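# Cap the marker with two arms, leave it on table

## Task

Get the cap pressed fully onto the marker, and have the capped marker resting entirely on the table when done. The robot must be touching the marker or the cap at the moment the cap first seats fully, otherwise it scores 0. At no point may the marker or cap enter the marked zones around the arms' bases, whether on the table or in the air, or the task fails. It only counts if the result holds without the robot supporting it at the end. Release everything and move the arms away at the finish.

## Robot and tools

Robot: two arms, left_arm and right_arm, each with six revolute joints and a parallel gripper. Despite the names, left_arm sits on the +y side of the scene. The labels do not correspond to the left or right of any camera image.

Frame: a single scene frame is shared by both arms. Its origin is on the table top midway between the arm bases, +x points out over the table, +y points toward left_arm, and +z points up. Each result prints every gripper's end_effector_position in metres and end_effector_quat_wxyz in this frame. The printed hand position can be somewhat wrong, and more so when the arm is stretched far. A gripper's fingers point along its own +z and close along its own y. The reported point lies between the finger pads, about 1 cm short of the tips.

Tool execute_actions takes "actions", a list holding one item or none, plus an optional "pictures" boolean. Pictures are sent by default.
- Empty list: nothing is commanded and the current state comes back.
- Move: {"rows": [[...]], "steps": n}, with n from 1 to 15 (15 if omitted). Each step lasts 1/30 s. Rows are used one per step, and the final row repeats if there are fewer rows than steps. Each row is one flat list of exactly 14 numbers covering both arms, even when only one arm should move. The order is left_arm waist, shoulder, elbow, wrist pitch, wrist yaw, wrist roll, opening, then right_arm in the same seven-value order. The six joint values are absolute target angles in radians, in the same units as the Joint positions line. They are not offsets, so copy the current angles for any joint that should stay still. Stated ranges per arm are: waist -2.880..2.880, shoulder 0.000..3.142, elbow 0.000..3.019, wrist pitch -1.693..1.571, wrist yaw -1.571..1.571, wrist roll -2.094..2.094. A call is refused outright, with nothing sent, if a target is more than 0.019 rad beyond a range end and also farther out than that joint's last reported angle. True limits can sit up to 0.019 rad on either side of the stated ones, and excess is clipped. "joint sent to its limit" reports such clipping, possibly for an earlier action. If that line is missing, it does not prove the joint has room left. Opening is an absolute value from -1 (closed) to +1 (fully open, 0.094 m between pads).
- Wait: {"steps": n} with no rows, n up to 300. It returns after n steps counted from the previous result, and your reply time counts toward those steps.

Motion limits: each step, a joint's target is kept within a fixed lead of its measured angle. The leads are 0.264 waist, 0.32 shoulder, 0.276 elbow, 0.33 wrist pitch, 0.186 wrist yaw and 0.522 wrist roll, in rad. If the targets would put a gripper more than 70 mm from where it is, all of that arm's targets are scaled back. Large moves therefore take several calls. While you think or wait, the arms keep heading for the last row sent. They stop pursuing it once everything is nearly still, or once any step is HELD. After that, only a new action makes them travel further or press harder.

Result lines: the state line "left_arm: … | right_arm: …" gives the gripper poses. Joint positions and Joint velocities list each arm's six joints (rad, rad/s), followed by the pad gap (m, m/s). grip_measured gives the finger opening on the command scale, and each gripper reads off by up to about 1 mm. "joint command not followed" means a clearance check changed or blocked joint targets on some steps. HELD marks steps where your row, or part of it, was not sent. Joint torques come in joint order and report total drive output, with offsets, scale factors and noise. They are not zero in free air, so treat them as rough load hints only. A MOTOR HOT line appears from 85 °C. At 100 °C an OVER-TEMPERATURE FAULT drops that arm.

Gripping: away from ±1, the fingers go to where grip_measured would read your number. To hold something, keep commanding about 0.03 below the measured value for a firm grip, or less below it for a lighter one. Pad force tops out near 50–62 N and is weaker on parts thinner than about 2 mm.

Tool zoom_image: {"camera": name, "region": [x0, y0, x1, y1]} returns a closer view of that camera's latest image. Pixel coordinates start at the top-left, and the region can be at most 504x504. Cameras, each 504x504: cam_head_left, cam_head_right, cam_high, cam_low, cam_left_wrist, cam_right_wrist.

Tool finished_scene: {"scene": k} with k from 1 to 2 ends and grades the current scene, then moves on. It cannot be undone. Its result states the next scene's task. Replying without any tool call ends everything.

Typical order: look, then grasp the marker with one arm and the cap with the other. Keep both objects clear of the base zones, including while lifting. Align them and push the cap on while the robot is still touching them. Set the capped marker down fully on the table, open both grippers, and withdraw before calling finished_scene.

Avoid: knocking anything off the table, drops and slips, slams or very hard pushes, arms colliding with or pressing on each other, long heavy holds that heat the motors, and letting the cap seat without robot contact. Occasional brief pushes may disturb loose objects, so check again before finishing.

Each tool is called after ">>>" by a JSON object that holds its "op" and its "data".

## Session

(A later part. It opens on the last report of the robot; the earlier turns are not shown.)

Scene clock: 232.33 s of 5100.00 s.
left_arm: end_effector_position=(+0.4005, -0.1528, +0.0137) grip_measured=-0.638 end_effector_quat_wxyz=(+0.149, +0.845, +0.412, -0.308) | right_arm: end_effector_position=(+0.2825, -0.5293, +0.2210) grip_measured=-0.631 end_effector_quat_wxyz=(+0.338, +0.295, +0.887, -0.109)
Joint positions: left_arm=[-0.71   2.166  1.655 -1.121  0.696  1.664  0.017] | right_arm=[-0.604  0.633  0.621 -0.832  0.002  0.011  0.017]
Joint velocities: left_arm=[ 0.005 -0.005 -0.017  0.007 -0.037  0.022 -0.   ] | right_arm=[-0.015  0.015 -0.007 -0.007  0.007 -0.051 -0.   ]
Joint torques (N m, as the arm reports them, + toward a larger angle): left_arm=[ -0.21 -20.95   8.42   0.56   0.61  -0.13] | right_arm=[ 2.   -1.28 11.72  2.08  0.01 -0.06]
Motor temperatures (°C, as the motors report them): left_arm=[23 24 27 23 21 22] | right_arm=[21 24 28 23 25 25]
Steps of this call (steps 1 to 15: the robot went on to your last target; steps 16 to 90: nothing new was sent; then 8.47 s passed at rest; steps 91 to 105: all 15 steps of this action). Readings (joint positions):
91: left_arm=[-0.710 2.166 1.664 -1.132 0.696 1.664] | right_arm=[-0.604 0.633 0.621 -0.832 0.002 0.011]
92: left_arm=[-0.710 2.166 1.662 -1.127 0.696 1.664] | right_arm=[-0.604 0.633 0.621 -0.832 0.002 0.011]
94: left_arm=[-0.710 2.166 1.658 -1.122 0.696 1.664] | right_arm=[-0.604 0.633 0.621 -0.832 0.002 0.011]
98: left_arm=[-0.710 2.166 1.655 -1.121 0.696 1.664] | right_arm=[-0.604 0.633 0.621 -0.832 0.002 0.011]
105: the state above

>>> {"op": "execute_actions", "data": {"actions": [{"rows":[[-0.71,2.12,1.654,-1.105,0.697,1.655,-0.675,-0.5,0.6,0.6,-0.83,0,0,-0.665],[-0.71,2.07,1.654,-1.105,0.697,1.655,-0.675,-0.4,0.55,0.55,-0.85,0,0,-0.665],[-0.71,2.0,1.654,-1.105,0.697,1.655,-0.675,-0.3,0.5,0.5,-0.88,0,0,-0.665],[-0.71,1.9,1.65,-1.105,0.697,1.655,-0.675,-0.2,0.4,0.44,-0.9,0,0,-0.665],[-0.71,1.8,1.6,-1.105,0.697,1.655,-0.675,-0.1,0.347,0.39,-0.92,0,0,-0.665]],"steps":12}], "pictures": false}}

>>> {"op": "execute_actions", "data": {"actions": [{"rows":[[-0.71,0.444,0.41,-0.82,0,0,-0.675,0.3,0.347,0.39,-0.92,0,0,-0.665]],"steps":15}], "pictures": false}}

>>> {"op": "execute_actions", "data": {"actions": [{"rows":[[-0.9,0.444,0.41,-0.82,0,0,-0.675,0.9,0.347,0.39,-0.92,0,0,-0.665]],"steps":15}], "pictures": false}}

>>> {"op": "execute_actions", "data": {"actions": [{"rows":[[-1.555,0.444,0.41,-0.82,0,-0.01,-0.675,1.7285,0.347,0.39,-0.92,0,-0.01,-0.665]],"steps":15}], "pictures": false}}

>>> {"op": "execute_actions", "data": {"actions": [{"steps":15}]}}

Scene clock: 253.90 s of 5100.00 s.
left_arm: end_effector_position=(+0.3952, -0.1491, +0.1415) grip_measured=-0.638 end_effector_quat_wxyz=(+0.228, +0.858, +0.381, -0.260) | right_arm: end_effector_position=(+0.2635, -0.3744, +0.1465) grip_measured=-0.631 end_effector_quat_wxyz=(+0.343, +0.054, +0.938, -0.015)
Joint positions: left_arm=[-0.71   1.915  1.599 -1.12   0.695  1.664  0.017] | right_arm=[-0.08   0.33   0.375 -0.915 -0.003  0.008  0.017]
Joint velocities: left_arm=[-0.005 -0.952 -0.002 -0.012 -0.007 -0.007 -0.   ] | right_arm=[-0.142  0.024 -0.012 -0.012 -0.007 -0.022 -0.001]
Joint torques (N m, as the arm reports them, + toward a larger angle): left_arm=[ -0.32 -20.78   9.75   0.68   0.65  -0.12] | right_arm=[ 0.12  3.08 13.31  0.92  0.17  0.01]
Motor temperatures (°C, as the motors report them): left_arm=[23 25 27 23 21 22] | right_arm=[21 24 28 23 25 25]
Steps of this call (steps 1 to 15: the robot went on to your last target; steps 16 to 90: nothing new was sent; then 18.17 s passed at rest; steps 91 to 102: all 12 steps of this action). Readings (joint positions):
91: left_arm=[-0.710 2.165 1.655 -1.121 0.696 1.664] | right_arm=[-0.594 0.631 0.619 -0.832 0.004 0.011]
92: left_arm=[-0.710 2.160 1.653 -1.120 0.696 1.664] | right_arm=[-0.560 0.622 0.609 -0.832 0.007 0.011]
94: left_arm=[-0.710 2.136 1.642 -1.120 0.695 1.664] | right_arm=[-0.424 0.569 0.556 -0.838 0.005 0.011]
98: left_arm=[-0.710 2.039 1.610 -1.120 0.695 1.664] | right_arm=[-0.128 0.372 0.404 -0.896 -0.004 0.009]
102: the state above

Scene clock: 254.40 s of 5100.00 s.
left_arm: end_effector_position=(+0.2044, +0.1105, +0.2014) grip_measured=-0.638 end_effector_quat_wxyz=(+0.324, +0.547, +0.772, +0.003) | right_arm: end_effector_position=(+0.2562, -0.2885, +0.1455) grip_measured=-0.631 end_effector_quat_wxyz=(+0.337, -0.127, +0.931, +0.049)
Joint positions: left_arm=[-0.711  0.678  0.612 -0.846  0.007  0.635  0.017] | right_arm=[ 0.306  0.335  0.375 -0.915 -0.002  0.007  0.017]
Joint velocities: left_arm=[-0.005 -2.769 -1.922  0.007 -0.066 -2.044  0.   ] | right_arm=[-0.005 -0.015 -0.007 -0.017 -0.022  0.037 -0.   ]
Joint torques (N m, as the arm reports them, + toward a larger angle): left_arm=[-0.2   2.55  9.97  1.73  0.   -0.13] | right_arm=[ 0.02  2.17 13.21  1.19  0.12 -0.01]
Motor temperatures (°C, as the motors report them): left_arm=[23 25 27 23 21 22] | right_arm=[21 24 28 23 25 25]
Steps of this call (steps 1 to 15: all 15 steps of this action). Readings (joint positions):
1: left_arm=[-0.710 1.864 1.563 -1.061 0.625 1.595] | right_arm=[-0.057 0.331 0.375 -0.915 0.007 0.008]
2: left_arm=[-0.711 1.792 1.493 -0.985 0.545 1.519] | right_arm=[0.012 0.332 0.375 -0.915 0.007 0.008]
4: left_arm=[-0.711 1.637 1.347 -0.913 0.397 1.379] | right_arm=[0.190 0.334 0.375 -0.915 0.003 0.008]
8: left_arm=[-0.711 1.307 1.078 -0.865 0.121 1.113] | right_arm=[0.329 0.335 0.375 -0.915 -0.003 0.007]
15: the state above

Scene clock: 254.90 s of 5100.00 s.
left_arm: end_effector_position=(+0.1266, +0.1069, +0.1402) grip_measured=-0.638 end_effector_quat_wxyz=(+0.305, +0.379, +0.865, -0.122) | right_arm: end_effector_position=(+0.1832, -0.1767, +0.1455) grip_measured=-0.631 end_effector_quat_wxyz=(+0.307, -0.397, +0.852, +0.147)
Joint positions: left_arm=[-0.908  0.446  0.388 -0.843  0.001  0.033  0.017] | right_arm=[ 0.906  0.335  0.375 -0.915 -0.002  0.007  0.017]
Joint velocities: left_arm=[-0.024 -0.005 -0.002  0.012  0.051 -0.168 -0.001] | right_arm=[-0.054 -0.005 -0.002 -0.002  0.051 -0.051 -0.001]
Joint torques (N m, as the arm reports them, + toward a larger angle): left_arm=[ 0.46  2.54 13.09  2.14 -0.01 -0.14] | right_arm=[ 1.3   2.97 13.27  1.04  0.09  0.01]
Motor temperatures (°C, as the motors report them): left_arm=[23 25 27 23 21 22] | right_arm=[21 24 28 23 25 25]
Steps of this call (steps 1 to 15: all 15 steps of this action). Readings (joint positions):
1: left_arm=[-0.725 0.584 0.546 -0.846 -0.001 0.552] | right_arm=[0.333 0.335 0.375 -0.915 0.007 0.007]
2: left_arm=[-0.763 0.502 0.486 -0.846 -0.002 0.454] | right_arm=[0.403 0.335 0.375 -0.915 0.007 0.007]
4: left_arm=[-0.856 0.402 0.409 -0.846 0.000 0.295] | right_arm=[0.589 0.335 0.375 -0.915 0.004 0.007]
8: left_arm=[-0.908 0.420 0.388 -0.844 0.001 0.127] | right_arm=[0.907 0.335 0.375 -0.915 -0.004 0.007]
15: the state above

Scene clock: 255.40 s of 5100.00 s.
left_arm: end_effector_position=(-0.0165, +0.0382, +0.1405) grip_measured=-0.638 end_effector_quat_wxyz=(+0.246, +0.628, +0.705, -0.220) | right_arm: end_effector_position=(+0.0067, -0.1271, +0.1455) grip_measured=-0.631 end_effector_quat_wxyz=(-0.222, +0.712, -0.614, -0.258)
Joint positions: left_arm=[-1.57   0.446  0.388 -0.841  0.002  0.001  0.017] | right_arm=[ 1.743  0.335  0.375 -0.915 -0.002 -0.001  0.017]
Joint velocities: left_arm=[ 0.034 -0.005  0.007  0.002  0.037 -0.037 -0.001] | right_arm=[-0.171 -0.005 -0.012  0.007  0.066 -0.037 -0.001]
Joint torques (N m, as the arm reports them, + toward a larger angle): left_arm=[ 0.61  2.37 13.08  1.97 -0.05 -0.14] | right_arm=[ 0.21  2.29 13.23  0.9   0.11 -0.01]
Motor temperatures (°C, as the motors report them): left_arm=[23 25 27 23 21 22] | right_arm=[21 24 28 23 25 25]
Steps of this call (steps 1 to 15: all 15 steps of this action). Readings (joint positions):
1: left_arm=[-0.932 0.446 0.388 -0.843 -0.008 0.025] | right_arm=[0.932 0.335 0.375 -0.915 0.007 0.007]
2: left_arm=[-0.995 0.446 0.388 -0.843 -0.008 0.019] | right_arm=[1.002 0.335 0.375 -0.915 0.007 0.007]
4: left_arm=[-1.171 0.446 0.388 -0.841 -0.005 0.011] | right_arm=[1.188 0.335 0.375 -0.915 0.004 0.005]
8: left_arm=[-1.523 0.446 0.388 -0.841 0.004 0.005] | right_arm=[1.588 0.335 0.375 -0.915 0.000 0.002]
15: the state above

Scene clock: 255.90 s of 5100.00 s.
left_arm: end_effector_position=(-0.0161, +0.0382, +0.1405) grip_measured=-0.638 end_effector_quat_wxyz=(+0.246, +0.627, +0.706, -0.220) | right_arm: end_effector_position=(+0.0088, -0.1268, +0.1455) grip_measured=-0.631 end_effector_quat_wxyz=(-0.224, +0.709, -0.618, -0.257)
Joint positions: left_arm=[-1.569  0.446  0.388 -0.841  0.002 -0.001  0.017] | right_arm=[ 1.734  0.335  0.375 -0.915 -0.002 -0.001  0.017]
Joint velocities: left_arm=[ 0.015  0.015 -0.002 -0.017 -0.007  0.007  0.   ] | right_arm=[ 0.005 -0.005 -0.012 -0.002  0.066  0.022 -0.   ]
Joint torques (N m, as the arm reports them, + toward a larger angle): left_arm=[ 1.08  2.42 13.09  1.98 -0.06 -0.13] | right_arm=[ 0.18  2.53 13.35  1.09  0.13 -0.03]
Motor temperatures (°C, as the motors report them): left_arm=[23 25 27 23 21 22] | right_arm=[21 24 28 23 25 25]
Steps of this call (steps 1 to 15: the robot went on to your last target). Readings (joint positions):
1: left_arm=[-1.569 0.446 0.388 -0.841 0.002 0.001] | right_arm=[1.737 0.335 0.375 -0.915 -0.002 -0.001]
2: left_arm=[-1.569 0.446 0.388 -0.841 0.002 0.000] | right_arm=[1.735 0.335 0.375 -0.915 -0.002 -0.001]
4: left_arm=[-1.569 0.446 0.388 -0.841 0.002 -0.000] | right_arm=[1.734 0.335 0.375 -0.915 -0.002 -0.001]
8: left_arm=[-1.569 0.446 0.388 -0.841 0.002 -0.000] | right_arm=[1.734 0.335 0.375 -0.915 -0.002 -0.001]
15: the state above
All arms were judged still, so your last target was given up. Only a new action makes them travel on or press farther. Fingers that are still opening or closing keep moving.

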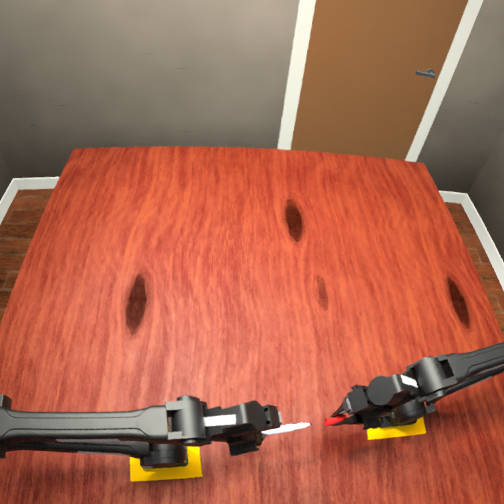

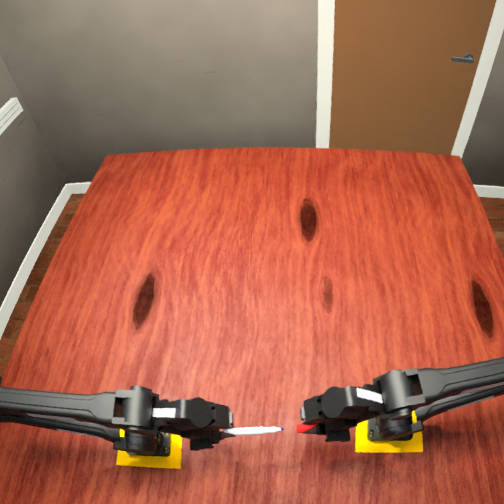

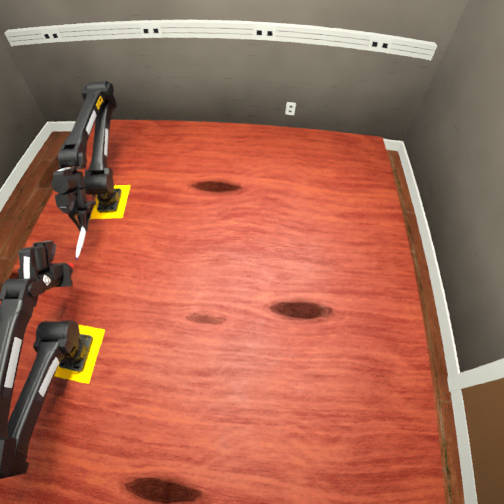

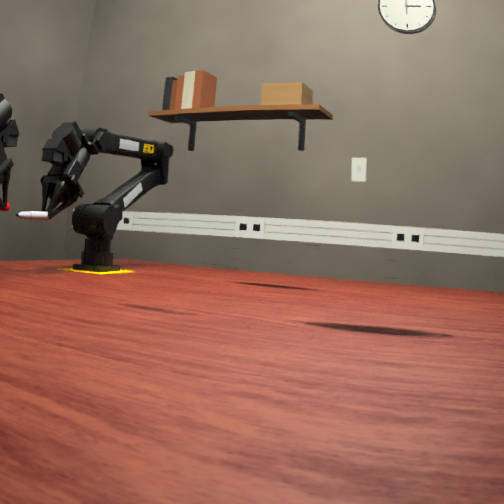

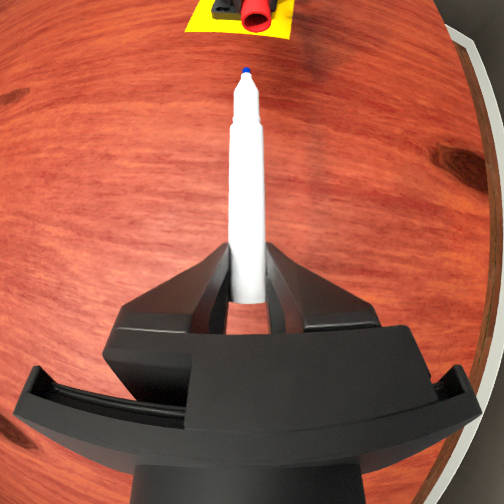

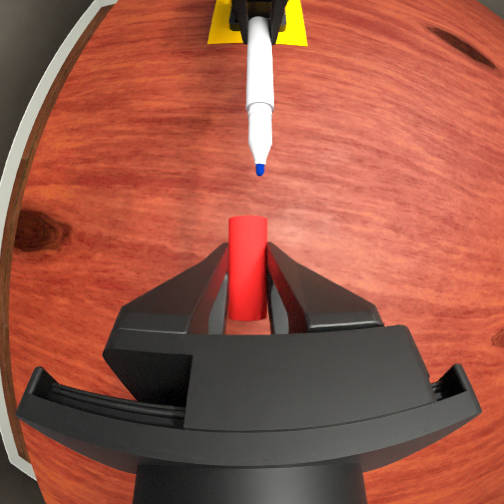

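>>> {"op": "execute_actions", "data": {"actions": [{"rows":[[-1.58,0.444,0.41,-0.81,0,-0.01,-0.675,1.72,0.37,0.4,-0.89,0,-0.01,-0.665],[-1.59,0.444,0.41,-0.795,0,-0.01,-0.675,1.716,0.39,0.41,-0.865,0,-0.01,-0.665],[-1.59,0.444,0.41,-0.795,0,-0.01,-0.675,1.716,0.405,0.41,-0.845,0,-0.01,-0.665]],"steps":15}]}}

>>> {"op": "zoom_image", "data": {"camera": "cam_low", "region": [0,175,70,245]}}

Scene clock: 269.53 s of 5100.00 s.
left_arm: end_effector_position=(-0.0172, +0.0343, +0.1436) grip_measured=-0.638 end_effector_quat_wxyz=(+0.252, +0.627, +0.701, -0.227) | right_arm: end_effector_position=(+0.0099, -0.1168, +0.1384) grip_measured=-0.631 end_effector_quat_wxyz=(-0.218, +0.708, -0.624, -0.248)
Joint positions: left_arm=[-1.575  0.446  0.388 -0.821  0.002 -0.001  0.017] | right_arm=[ 1.723  0.404  0.375 -0.868 -0.002 -0.001  0.017]
Joint velocities: left_arm=[-0.005 -0.005 -0.002  0.007  0.037  0.022 -0.   ] | right_arm=[-0.024 -0.005 -0.017 -0.012 -0.066 -0.051 -0.   ]
Joint torques (N m, as the arm reports them, + toward a larger angle): left_arm=[-1.59  2.39 13.11  2.23 -0.06 -0.13] | right_arm=[ 0.02  0.77 15.2   2.03  0.14 -0.03]
Motor temperatures (°C, as the motors report them): left_arm=[23 23 28 23 21 22] | right_arm=[21 24 29 23 25 25]
Steps of this call (steps 1 to 90: nothing new was sent; then 10.13 s passed at rest; steps 91 to 105: all 15 steps of this action). Readings (joint positions):
91: left_arm=[-1.569 0.446 0.388 -0.840 0.002 -0.001] | right_arm=[1.733 0.337 0.375 -0.915 -0.002 -0.001]
92: left_arm=[-1.569 0.446 0.388 -0.836 0.002 -0.001] | right_arm=[1.731 0.343 0.375 -0.910 -0.002 -0.001]
94: left_arm=[-1.572 0.446 0.388 -0.826 0.002 -0.001] | right_arm=[1.726 0.369 0.375 -0.886 -0.002 -0.001]
98: left_arm=[-1.575 0.446 0.388 -0.821 0.002 -0.001] | right_arm=[1.723 0.403 0.375 -0.870 -0.002 -0.001]
105: the state above

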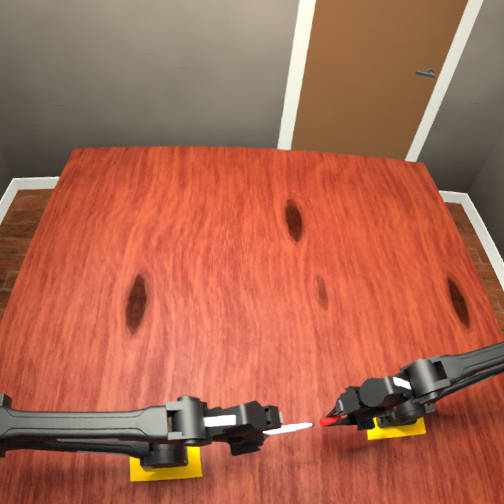

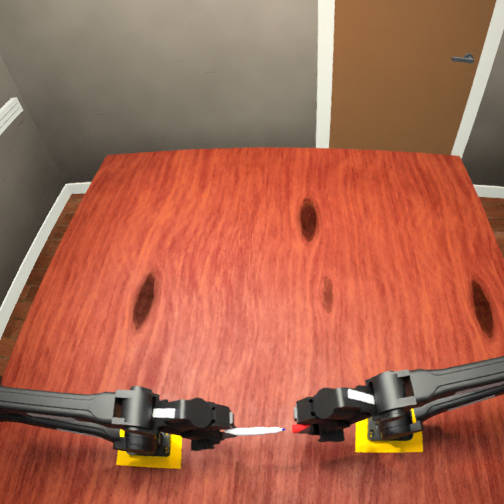

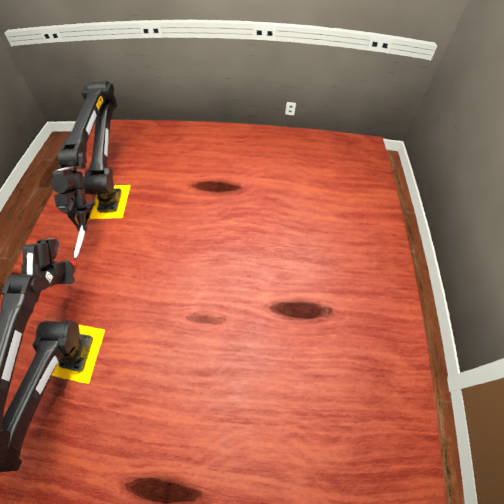

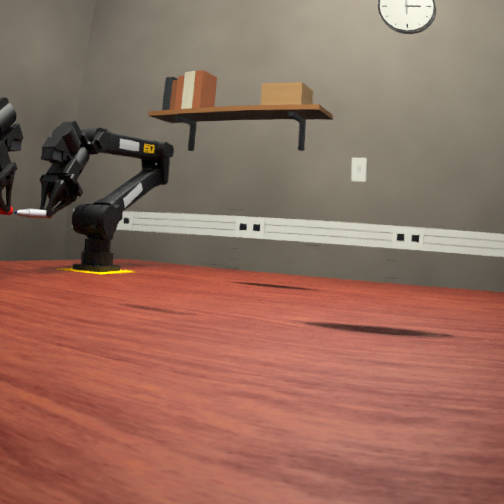

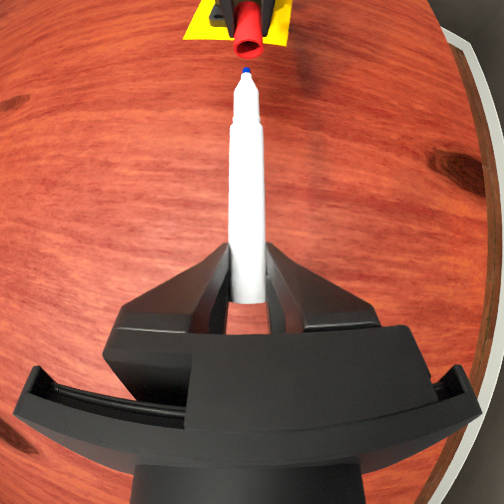

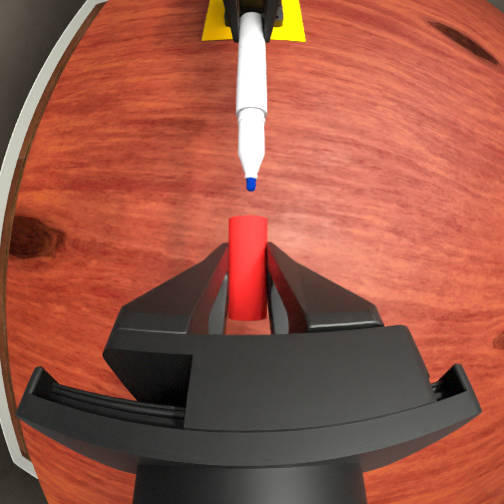

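Region (0, 175, 70, 245) of cam_low's 504x504 image, scaled by 7.200, with more detail than that image has.

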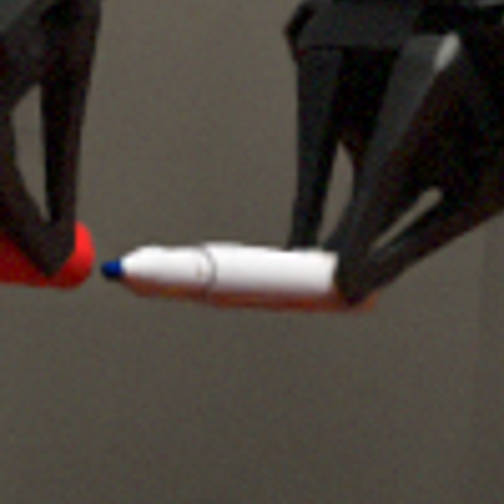

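>>> {"op": "execute_actions", "data": {"actions": [{"rows":[[-1.596,0.444,0.41,-0.785,0,-0.01,-0.675,1.716,0.42,0.415,-0.825,0,-0.01,-0.665],[-1.596,0.444,0.41,-0.785,0,-0.01,-0.675,1.716,0.435,0.417,-0.81,0,-0.01,-0.665],[-1.596,0.444,0.41,-0.785,0,-0.01,-0.675,1.716,0.45,0.417,-0.79,0,-0.01,-0.665],[-1.596,0.444,0.41,-0.785,0,-0.01,-0.675,1.716,0.465,0.417,-0.77,0,-0.01,-0.665],[-1.596,0.444,0.41,-0.785,0,-0.01,-0.675,1.716,0.482,0.417,-0.752,0,-0.01,-0.665]],"steps":15}]}}

>>> {"op": "zoom_image", "data": {"camera": "cam_low", "region": [0,175,70,245]}}

Scene clock: 288.90 s of 5100.00 s.
left_arm: end_effector_position=(-0.0184, +0.0323, +0.1451) grip_measured=-0.638 end_effector_quat_wxyz=(+0.255, +0.628, +0.698, -0.231) | right_arm: end_effector_position=(+0.0076, -0.0987, +0.1357) grip_measured=-0.631 end_effector_quat_wxyz=(-0.223, +0.706, -0.622, -0.254)
Joint positions: left_arm=[-1.581  0.446  0.388 -0.811  0.002 -0.001  0.017] | right_arm=[ 1.723  0.481  0.375 -0.775 -0.002 -0.001  0.017]
Joint velocities: left_arm=[-0.024 -0.005  0.007 -0.002 -0.037  0.081  0.   ] | right_arm=[-0.005 -0.005 -0.007 -0.002 -0.051 -0.037 -0.   ]
Joint torques (N m, as the arm reports them, + toward a larger angle): left_arm=[-1.47  2.3  13.09  2.26 -0.05 -0.14] | right_arm=[ 0.37 -0.69 15.99  1.93  0.12  0.02]
Motor temperatures (°C, as the motors report them): left_arm=[23 23 29 23 21 22] | right_arm=[21 24 31 23 25 25]
Steps of this call (steps 1 to 15: the robot went on to your last target; steps 16 to 90: nothing new was sent; then 15.87 s passed at rest; steps 91 to 105: all 15 steps of this action). Readings (joint positions):
91: left_arm=[-1.576 0.446 0.388 -0.819 0.002 -0.001] | right_arm=[1.723 0.404 0.375 -0.864 -0.002 -0.001]
92: left_arm=[-1.577 0.446 0.388 -0.816 0.002 -0.001] | right_arm=[1.723 0.406 0.375 -0.856 -0.002 -0.001]
94: left_arm=[-1.580 0.446 0.388 -0.812 0.002 -0.001] | right_arm=[1.723 0.420 0.375 -0.827 -0.002 -0.001]
98: left_arm=[-1.581 0.446 0.388 -0.811 0.002 -0.001] | right_arm=[1.723 0.472 0.375 -0.780 -0.002 -0.001]
105: the state above

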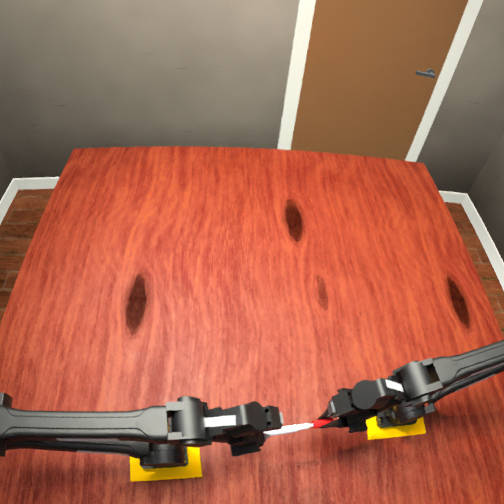

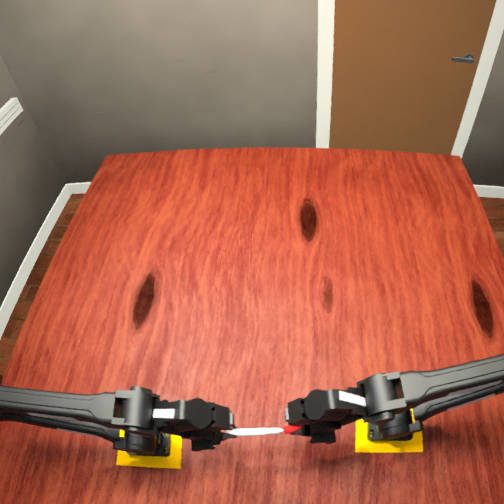

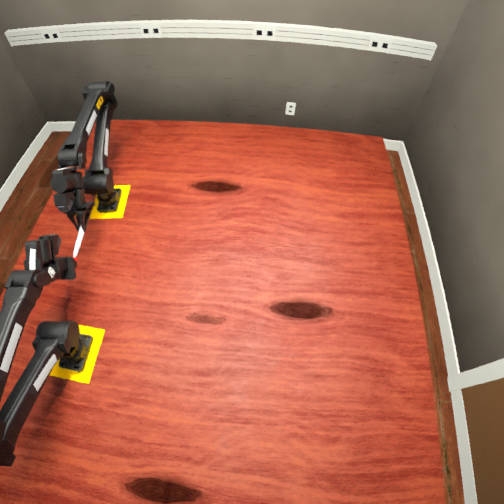

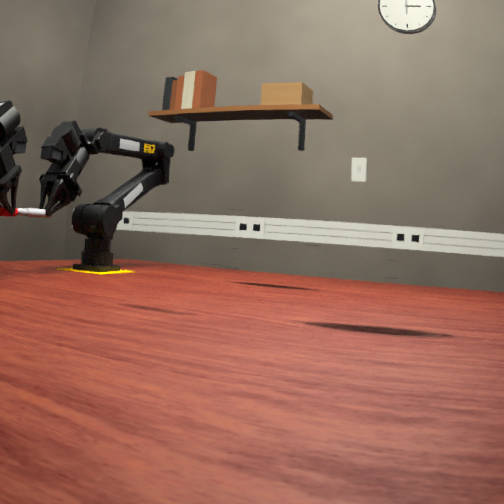

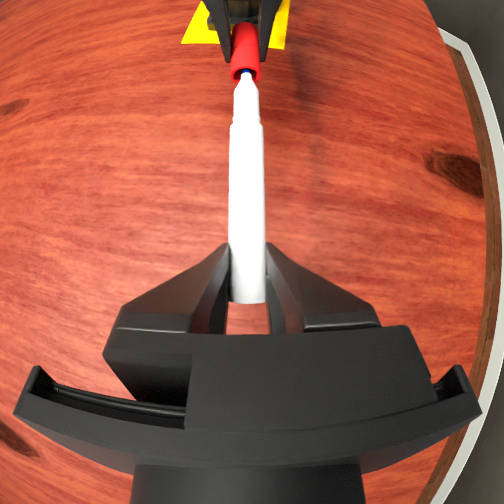

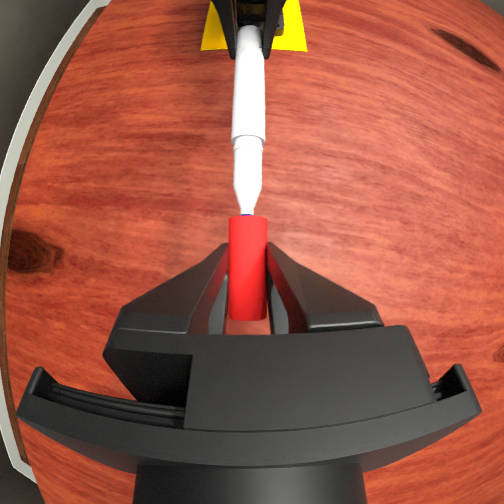

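Region (0, 175, 70, 245) of cam_low's 504x504 image, scaled by 7.200, with more detail than that image has.

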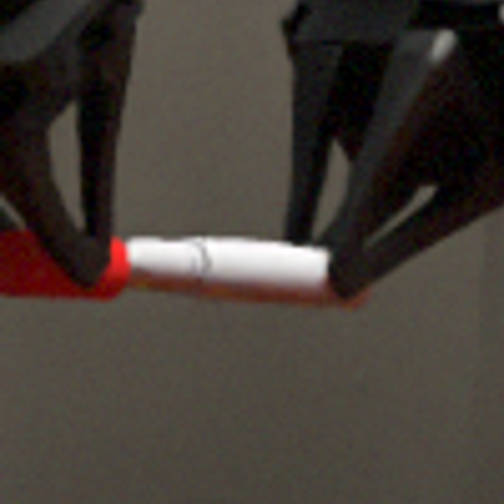

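>>> {"op": "execute_actions", "data": {"actions": [{"rows":[[-1.594,0.46,0.41,-0.78,0,-0.01,-0.675,1.716,0.482,0.405,-0.752,0,-0.01,-0.665],[-1.594,0.475,0.41,-0.77,0,-0.01,-0.675,1.716,0.482,0.405,-0.752,0,-0.01,-0.665],[-1.594,0.485,0.41,-0.76,0,-0.01,-0.675,1.716,0.482,0.405,-0.752,0,-0.01,-0.665],[-1.594,0.495,0.41,-0.75,0,-0.01,-0.675,1.716,0.482,0.405,-0.752,0,-0.01,-0.665],[-1.594,0.495,0.41,-0.74,0,-0.01,-0.675,1.716,0.482,0.405,-0.752,0,-0.01,-0.665]],"steps":15}]}}

>>> {"op": "zoom_image", "data": {"camera": "cam_low", "region": [0,175,70,245]}}

Scene clock: 304.70 s of 5100.00 s.
left_arm: end_effector_position=(-0.0175, +0.0233, +0.1407) grip_measured=-0.638 end_effector_quat_wxyz=(+0.253, +0.628, +0.699, -0.229) | right_arm: end_effector_position=(+0.0076, -0.0987, +0.1357) grip_measured=-0.631 end_effector_quat_wxyz=(-0.223, +0.706, -0.622, -0.254)
Joint positions: left_arm=[-1.581  0.496  0.388 -0.766  0.002 -0.001  0.017] | right_arm=[ 1.723  0.481  0.375 -0.775 -0.002 -0.001  0.017]
Joint velocities: left_arm=[ 0.015  0.015 -0.002 -0.002  0.081 -0.066  0.001] | right_arm=[ 0.015 -0.005 -0.027  0.002 -0.022 -0.022 -0.   ]
Joint torques (N m, as the arm reports them, + toward a larger angle): left_arm=[-1.41  1.96 13.13  2.25 -0.04 -0.14] | right_arm=[-0.64 -0.45 14.76  2.1   0.12  0.02]
Motor temperatures (°C, as the motors report them): left_arm=[23 23 29 23 21 22] | right_arm=[21 24 32 23 25 25]
Steps of this call (steps 1 to 15: the robot went on to your last target; steps 16 to 90: nothing new was sent; then 12.30 s passed at rest; steps 91 to 105: all 15 steps of this action). Readings (joint positions):
91: left_arm=[-1.581 0.447 0.388 -0.810 0.002 -0.001] | right_arm=[1.723 0.481 0.375 -0.775 -0.002 -0.001]
92: left_arm=[-1.581 0.450 0.388 -0.807 0.002 -0.001] | right_arm=[1.723 0.481 0.375 -0.775 -0.002 -0.001]
94: left_arm=[-1.581 0.464 0.388 -0.792 0.002 -0.001] | right_arm=[1.723 0.481 0.375 -0.775 -0.002 -0.001]
98: left_arm=[-1.581 0.494 0.388 -0.769 0.002 -0.001] | right_arm=[1.723 0.481 0.375 -0.775 -0.002 -0.001]
105: the state above

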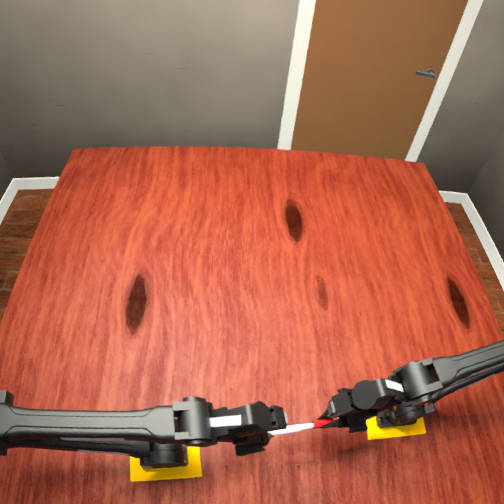

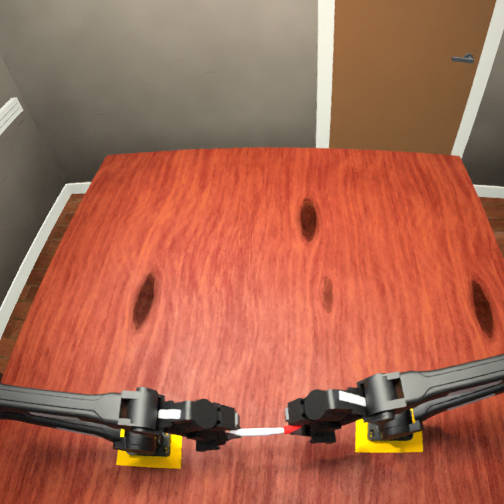

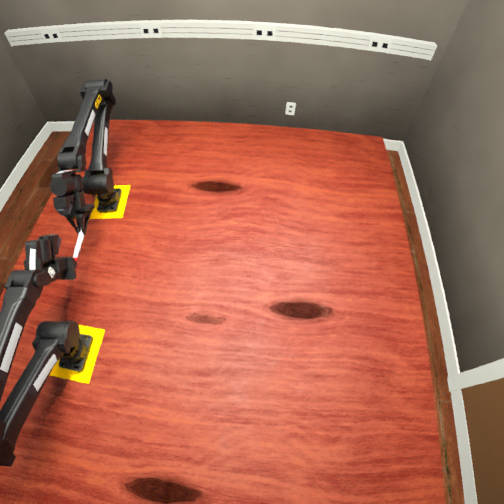

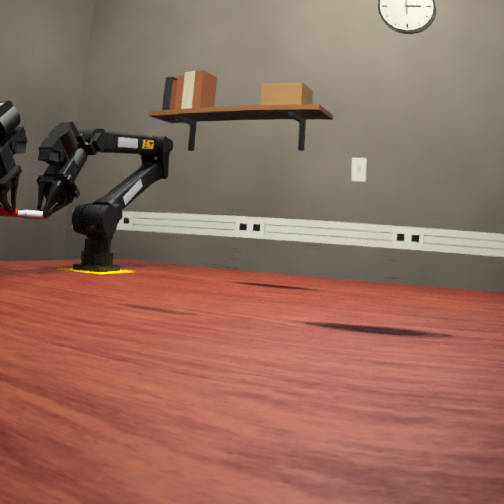

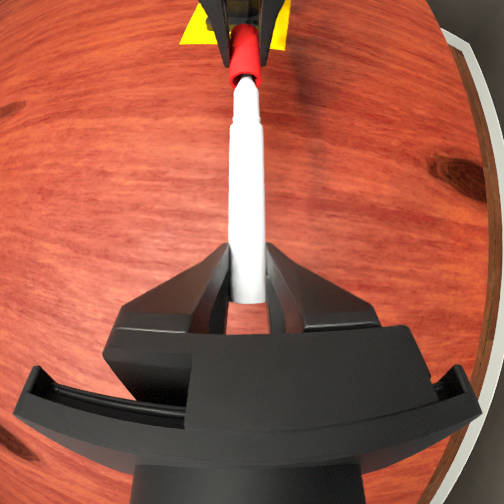

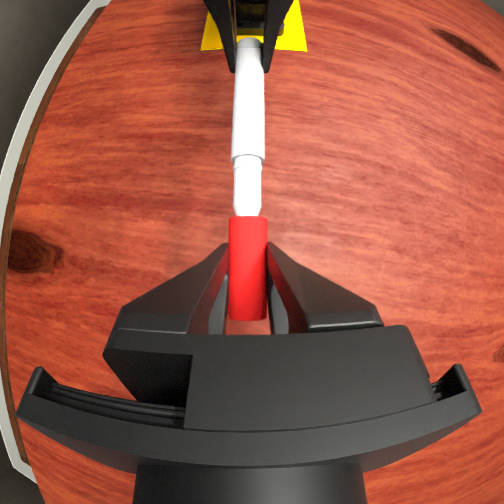

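Region (0, 175, 70, 245) of cam_low's 504x504 image, scaled by 7.200, with more detail than that image has.

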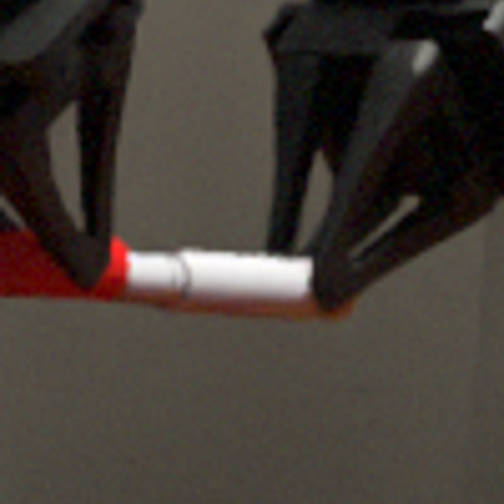

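>>> {"op": "execute_actions", "data": {"actions": [{"rows":[[-1.594,0.5,0.41,-0.733,0,-0.01,-0.675,1.716,0.495,0.405,-0.752,0,-0.01,-0.665],[-1.594,0.51,0.41,-0.728,0,-0.01,-0.675,1.716,0.505,0.405,-0.745,0,-0.01,-0.665],[-1.594,0.52,0.41,-0.718,0,-0.01,-0.675,1.716,0.515,0.405,-0.735,0,-0.01,-0.665],[-1.594,0.53,0.41,-0.708,0,-0.01,-0.675,1.716,0.525,0.405,-0.725,0,-0.01,-0.665],[-1.594,0.538,0.41,-0.698,0,-0.01,-0.675,1.716,0.532,0.405,-0.715,0,-0.01,-0.665],[-1.594,0.538,0.41,-0.69,0,-0.01,-0.675,1.716,0.532,0.405,-0.705,0,-0.01,-0.665]],"steps":15}]}}

>>> {"op": "zoom_image", "data": {"camera": "cam_low", "region": [0,175,70,245]}}

Scene clock: 314.40 s of 5100.00 s.
left_arm: end_effector_position=(-0.0164, +0.0136, +0.1385) grip_measured=-0.638 end_effector_quat_wxyz=(+0.256, +0.627, +0.698, -0.231) | right_arm: end_effector_position=(+0.0065, -0.0898, +0.1320) grip_measured=-0.631 end_effector_quat_wxyz=(-0.223, +0.706, -0.622, -0.254)
Joint positions: left_arm=[-1.581  0.538  0.388 -0.716  0.002 -0.001  0.017] | right_arm=[ 1.723  0.527  0.375 -0.728 -0.002 -0.001  0.017]
Joint velocities: left_arm=[-0.034  0.005 -0.002 -0.012  0.007  0.022  0.001] | right_arm=[-0.005  0.005 -0.002 -0.002 -0.051 -0.007  0.   ]
Joint torques (N m, as the arm reports them, + toward a larger angle): left_arm=[-1.39  1.88 13.01  2.23 -0.03 -0.13] | right_arm=[ 0.09 -0.03 14.58  2.12  0.1  -0.01]
Motor temperatures (°C, as the motors report them): left_arm=[23 22 29 23 21 22] | right_arm=[21 24 32 23 25 25]
Steps of this call (steps 1 to 15: the robot went on to your last target; steps 16 to 90: nothing new was sent; then 6.20 s passed at rest; steps 91 to 105: all 15 steps of this action). Readings (joint positions):
91: left_arm=[-1.581 0.496 0.388 -0.765 0.002 -0.001] | right_arm=[1.723 0.481 0.375 -0.775 -0.002 -0.001]
92: left_arm=[-1.581 0.497 0.388 -0.762 0.002 -0.001] | right_arm=[1.723 0.482 0.375 -0.774 -0.002 -0.001]
94: left_arm=[-1.581 0.504 0.388 -0.749 0.002 -0.001] | right_arm=[1.723 0.492 0.375 -0.763 -0.002 -0.001]
98: left_arm=[-1.581 0.533 0.388 -0.722 0.002 -0.001] | right_arm=[1.723 0.523 0.375 -0.734 -0.002 -0.001]
105: the state above

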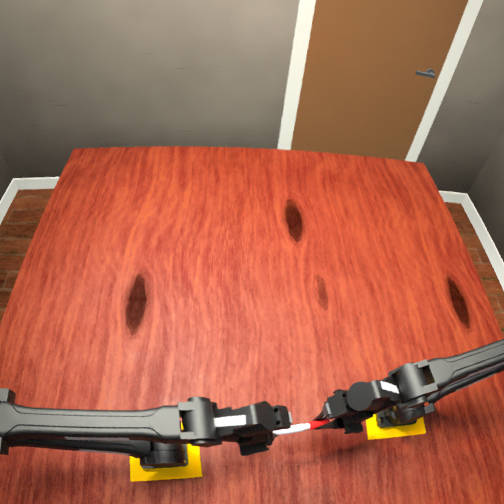

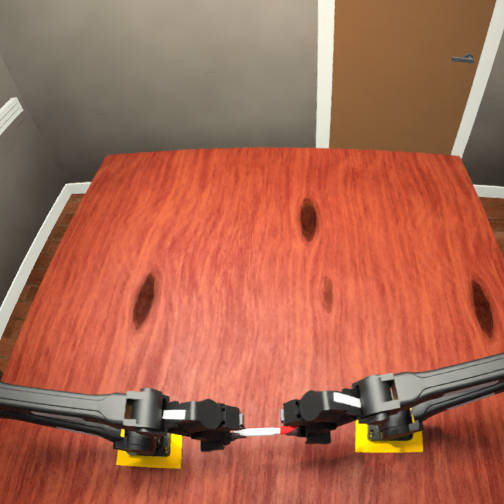

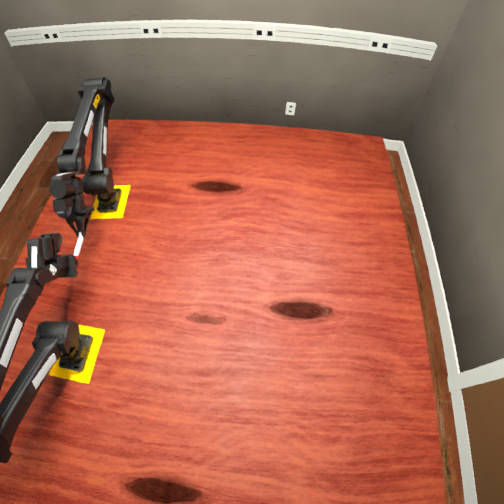

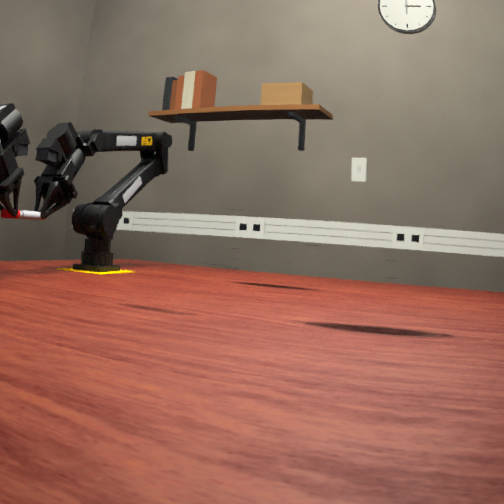

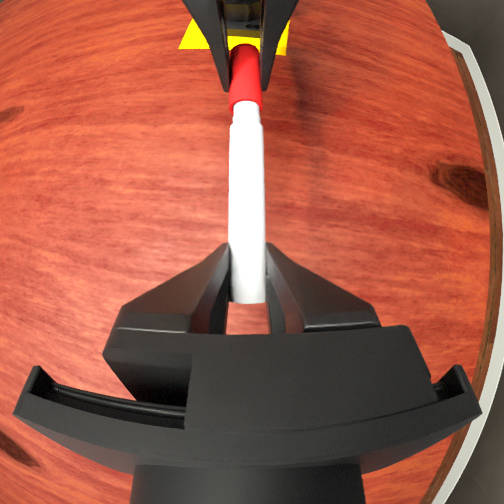

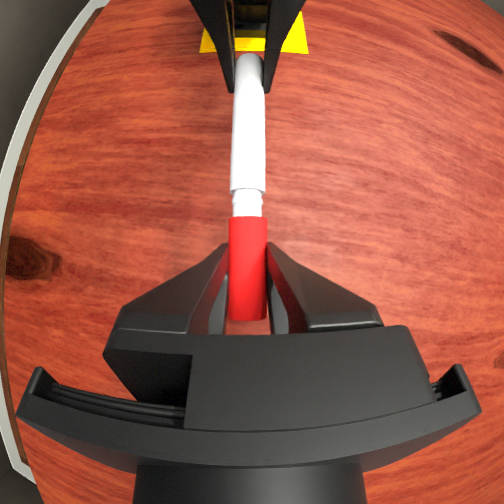

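Region (0, 175, 70, 245) of cam_low's 504x504 image, scaled by 7.200, with more detail than that image has.

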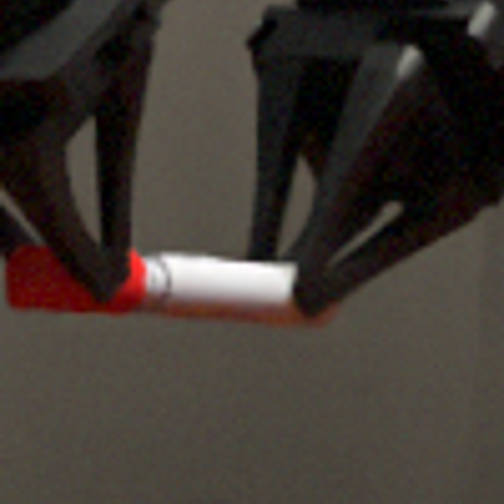

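>>> {"op": "execute_actions", "data": {"actions": [{"rows":[[-1.594,0.548,0.41,-0.69,0,-0.01,-0.68,1.716,0.542,0.405,-0.705,0,-0.01,-0.67],[-1.594,0.558,0.41,-0.68,0,-0.01,-0.68,1.716,0.552,0.405,-0.695,0,-0.01,-0.67],[-1.594,0.568,0.41,-0.67,0,-0.01,-0.68,1.716,0.562,0.405,-0.685,0,-0.01,-0.67],[-1.594,0.578,0.41,-0.66,0,-0.01,-0.68,1.716,0.572,0.405,-0.675,0,-0.01,-0.67],[-1.594,0.578,0.41,-0.65,0,-0.01,-0.68,1.716,0.572,0.405,-0.665,0,-0.01,-0.67]],"steps":15}]}}

>>> {"op": "zoom_image", "data": {"camera": "cam_right_wrist", "region": [200,160,300,260]}}

Scene clock: 325.33 s of 5100.00 s.
left_arm: end_effector_position=(-0.0157, +0.0080, +0.1333) grip_measured=-0.638 end_effector_quat_wxyz=(+0.252, +0.628, +0.700, -0.228) | right_arm: end_effector_position=(+0.0058, -0.0847, +0.1265) grip_measured=-0.631 end_effector_quat_wxyz=(-0.219, +0.708, -0.623, -0.250)
Joint positions: left_arm=[-1.581  0.577  0.388 -0.688  0.001 -0.002  0.017] | right_arm=[ 1.723  0.567  0.375 -0.701 -0.002 -0.001  0.017]
Joint velocities: left_arm=[-0.015  0.005 -0.022 -0.007  0.007 -0.022  0.001] | right_arm=[-0.024  0.005  0.002  0.002 -0.051  0.066 -0.001]
Joint torques (N m, as the arm reports them, + toward a larger angle): left_arm=[-1.4   1.55 12.96  2.74 -0.01 -0.12] | right_arm=[ 0.12 -0.46 14.58  2.56  0.1  -0.05]
Motor temperatures (°C, as the motors report them): left_arm=[23 22 30 23 21 22] | right_arm=[21 24 32 23 25 25]
Steps of this call (steps 1 to 15: the robot went on to your last target; steps 16 to 90: nothing new was sent; then 7.43 s passed at rest; steps 91 to 105: all 15 steps of this action). Readings (joint positions):
91: left_arm=[-1.581 0.538 0.388 -0.716 0.002 -0.001] | right_arm=[1.723 0.527 0.375 -0.728 -0.002 -0.001]
92: left_arm=[-1.581 0.540 0.388 -0.714 0.002 -0.001] | right_arm=[1.723 0.529 0.375 -0.727 -0.002 -0.001]
94: left_arm=[-1.581 0.550 0.388 -0.702 0.002 -0.001] | right_arm=[1.723 0.539 0.375 -0.714 -0.002 -0.001]
98: left_arm=[-1.581 0.575 0.388 -0.688 0.001 -0.002] | right_arm=[1.723 0.565 0.375 -0.701 -0.002 -0.001]
105: the state above

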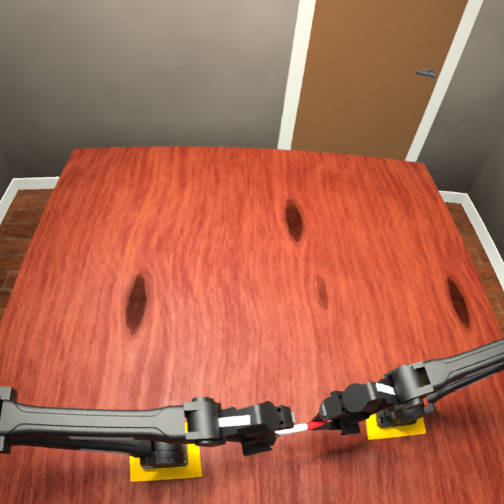

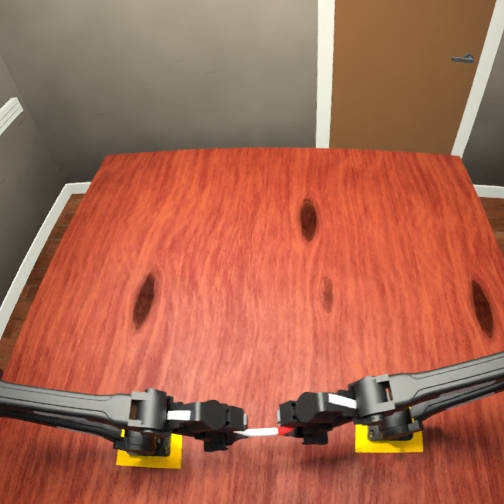

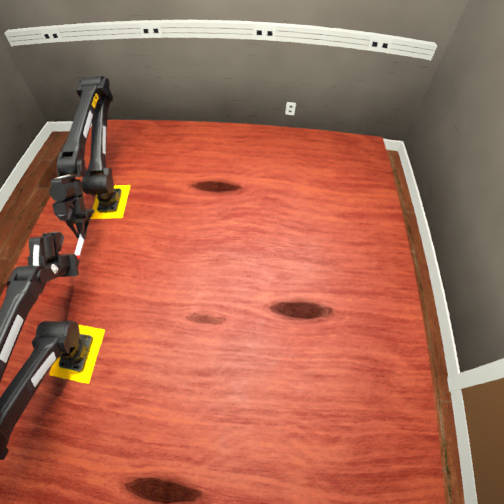

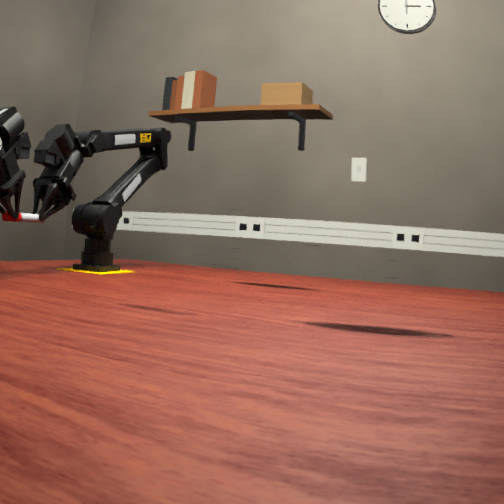

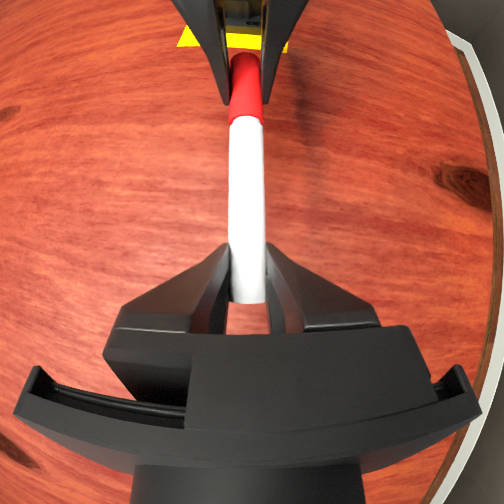

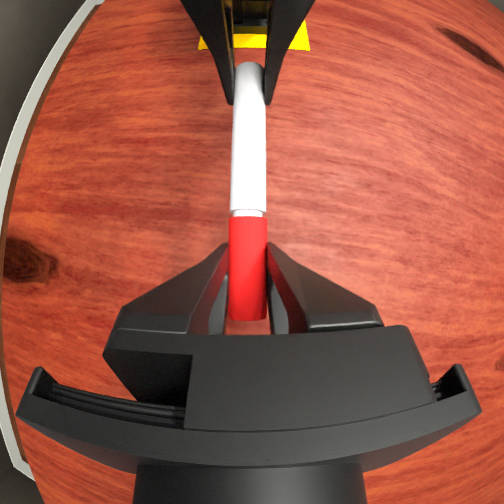

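Region (200, 160, 300, 260) of cam_right_wrist's 504x504 image, scaled by 5.040, with more detail than that image has.

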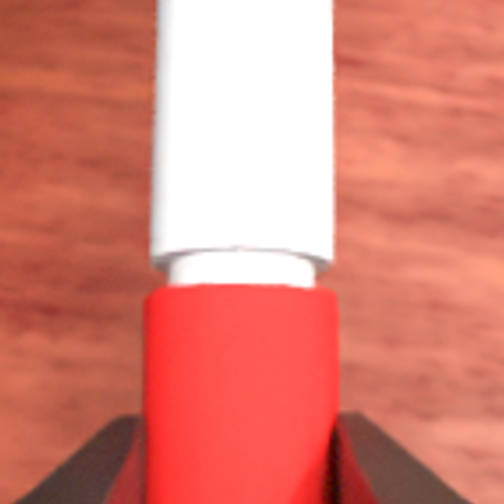

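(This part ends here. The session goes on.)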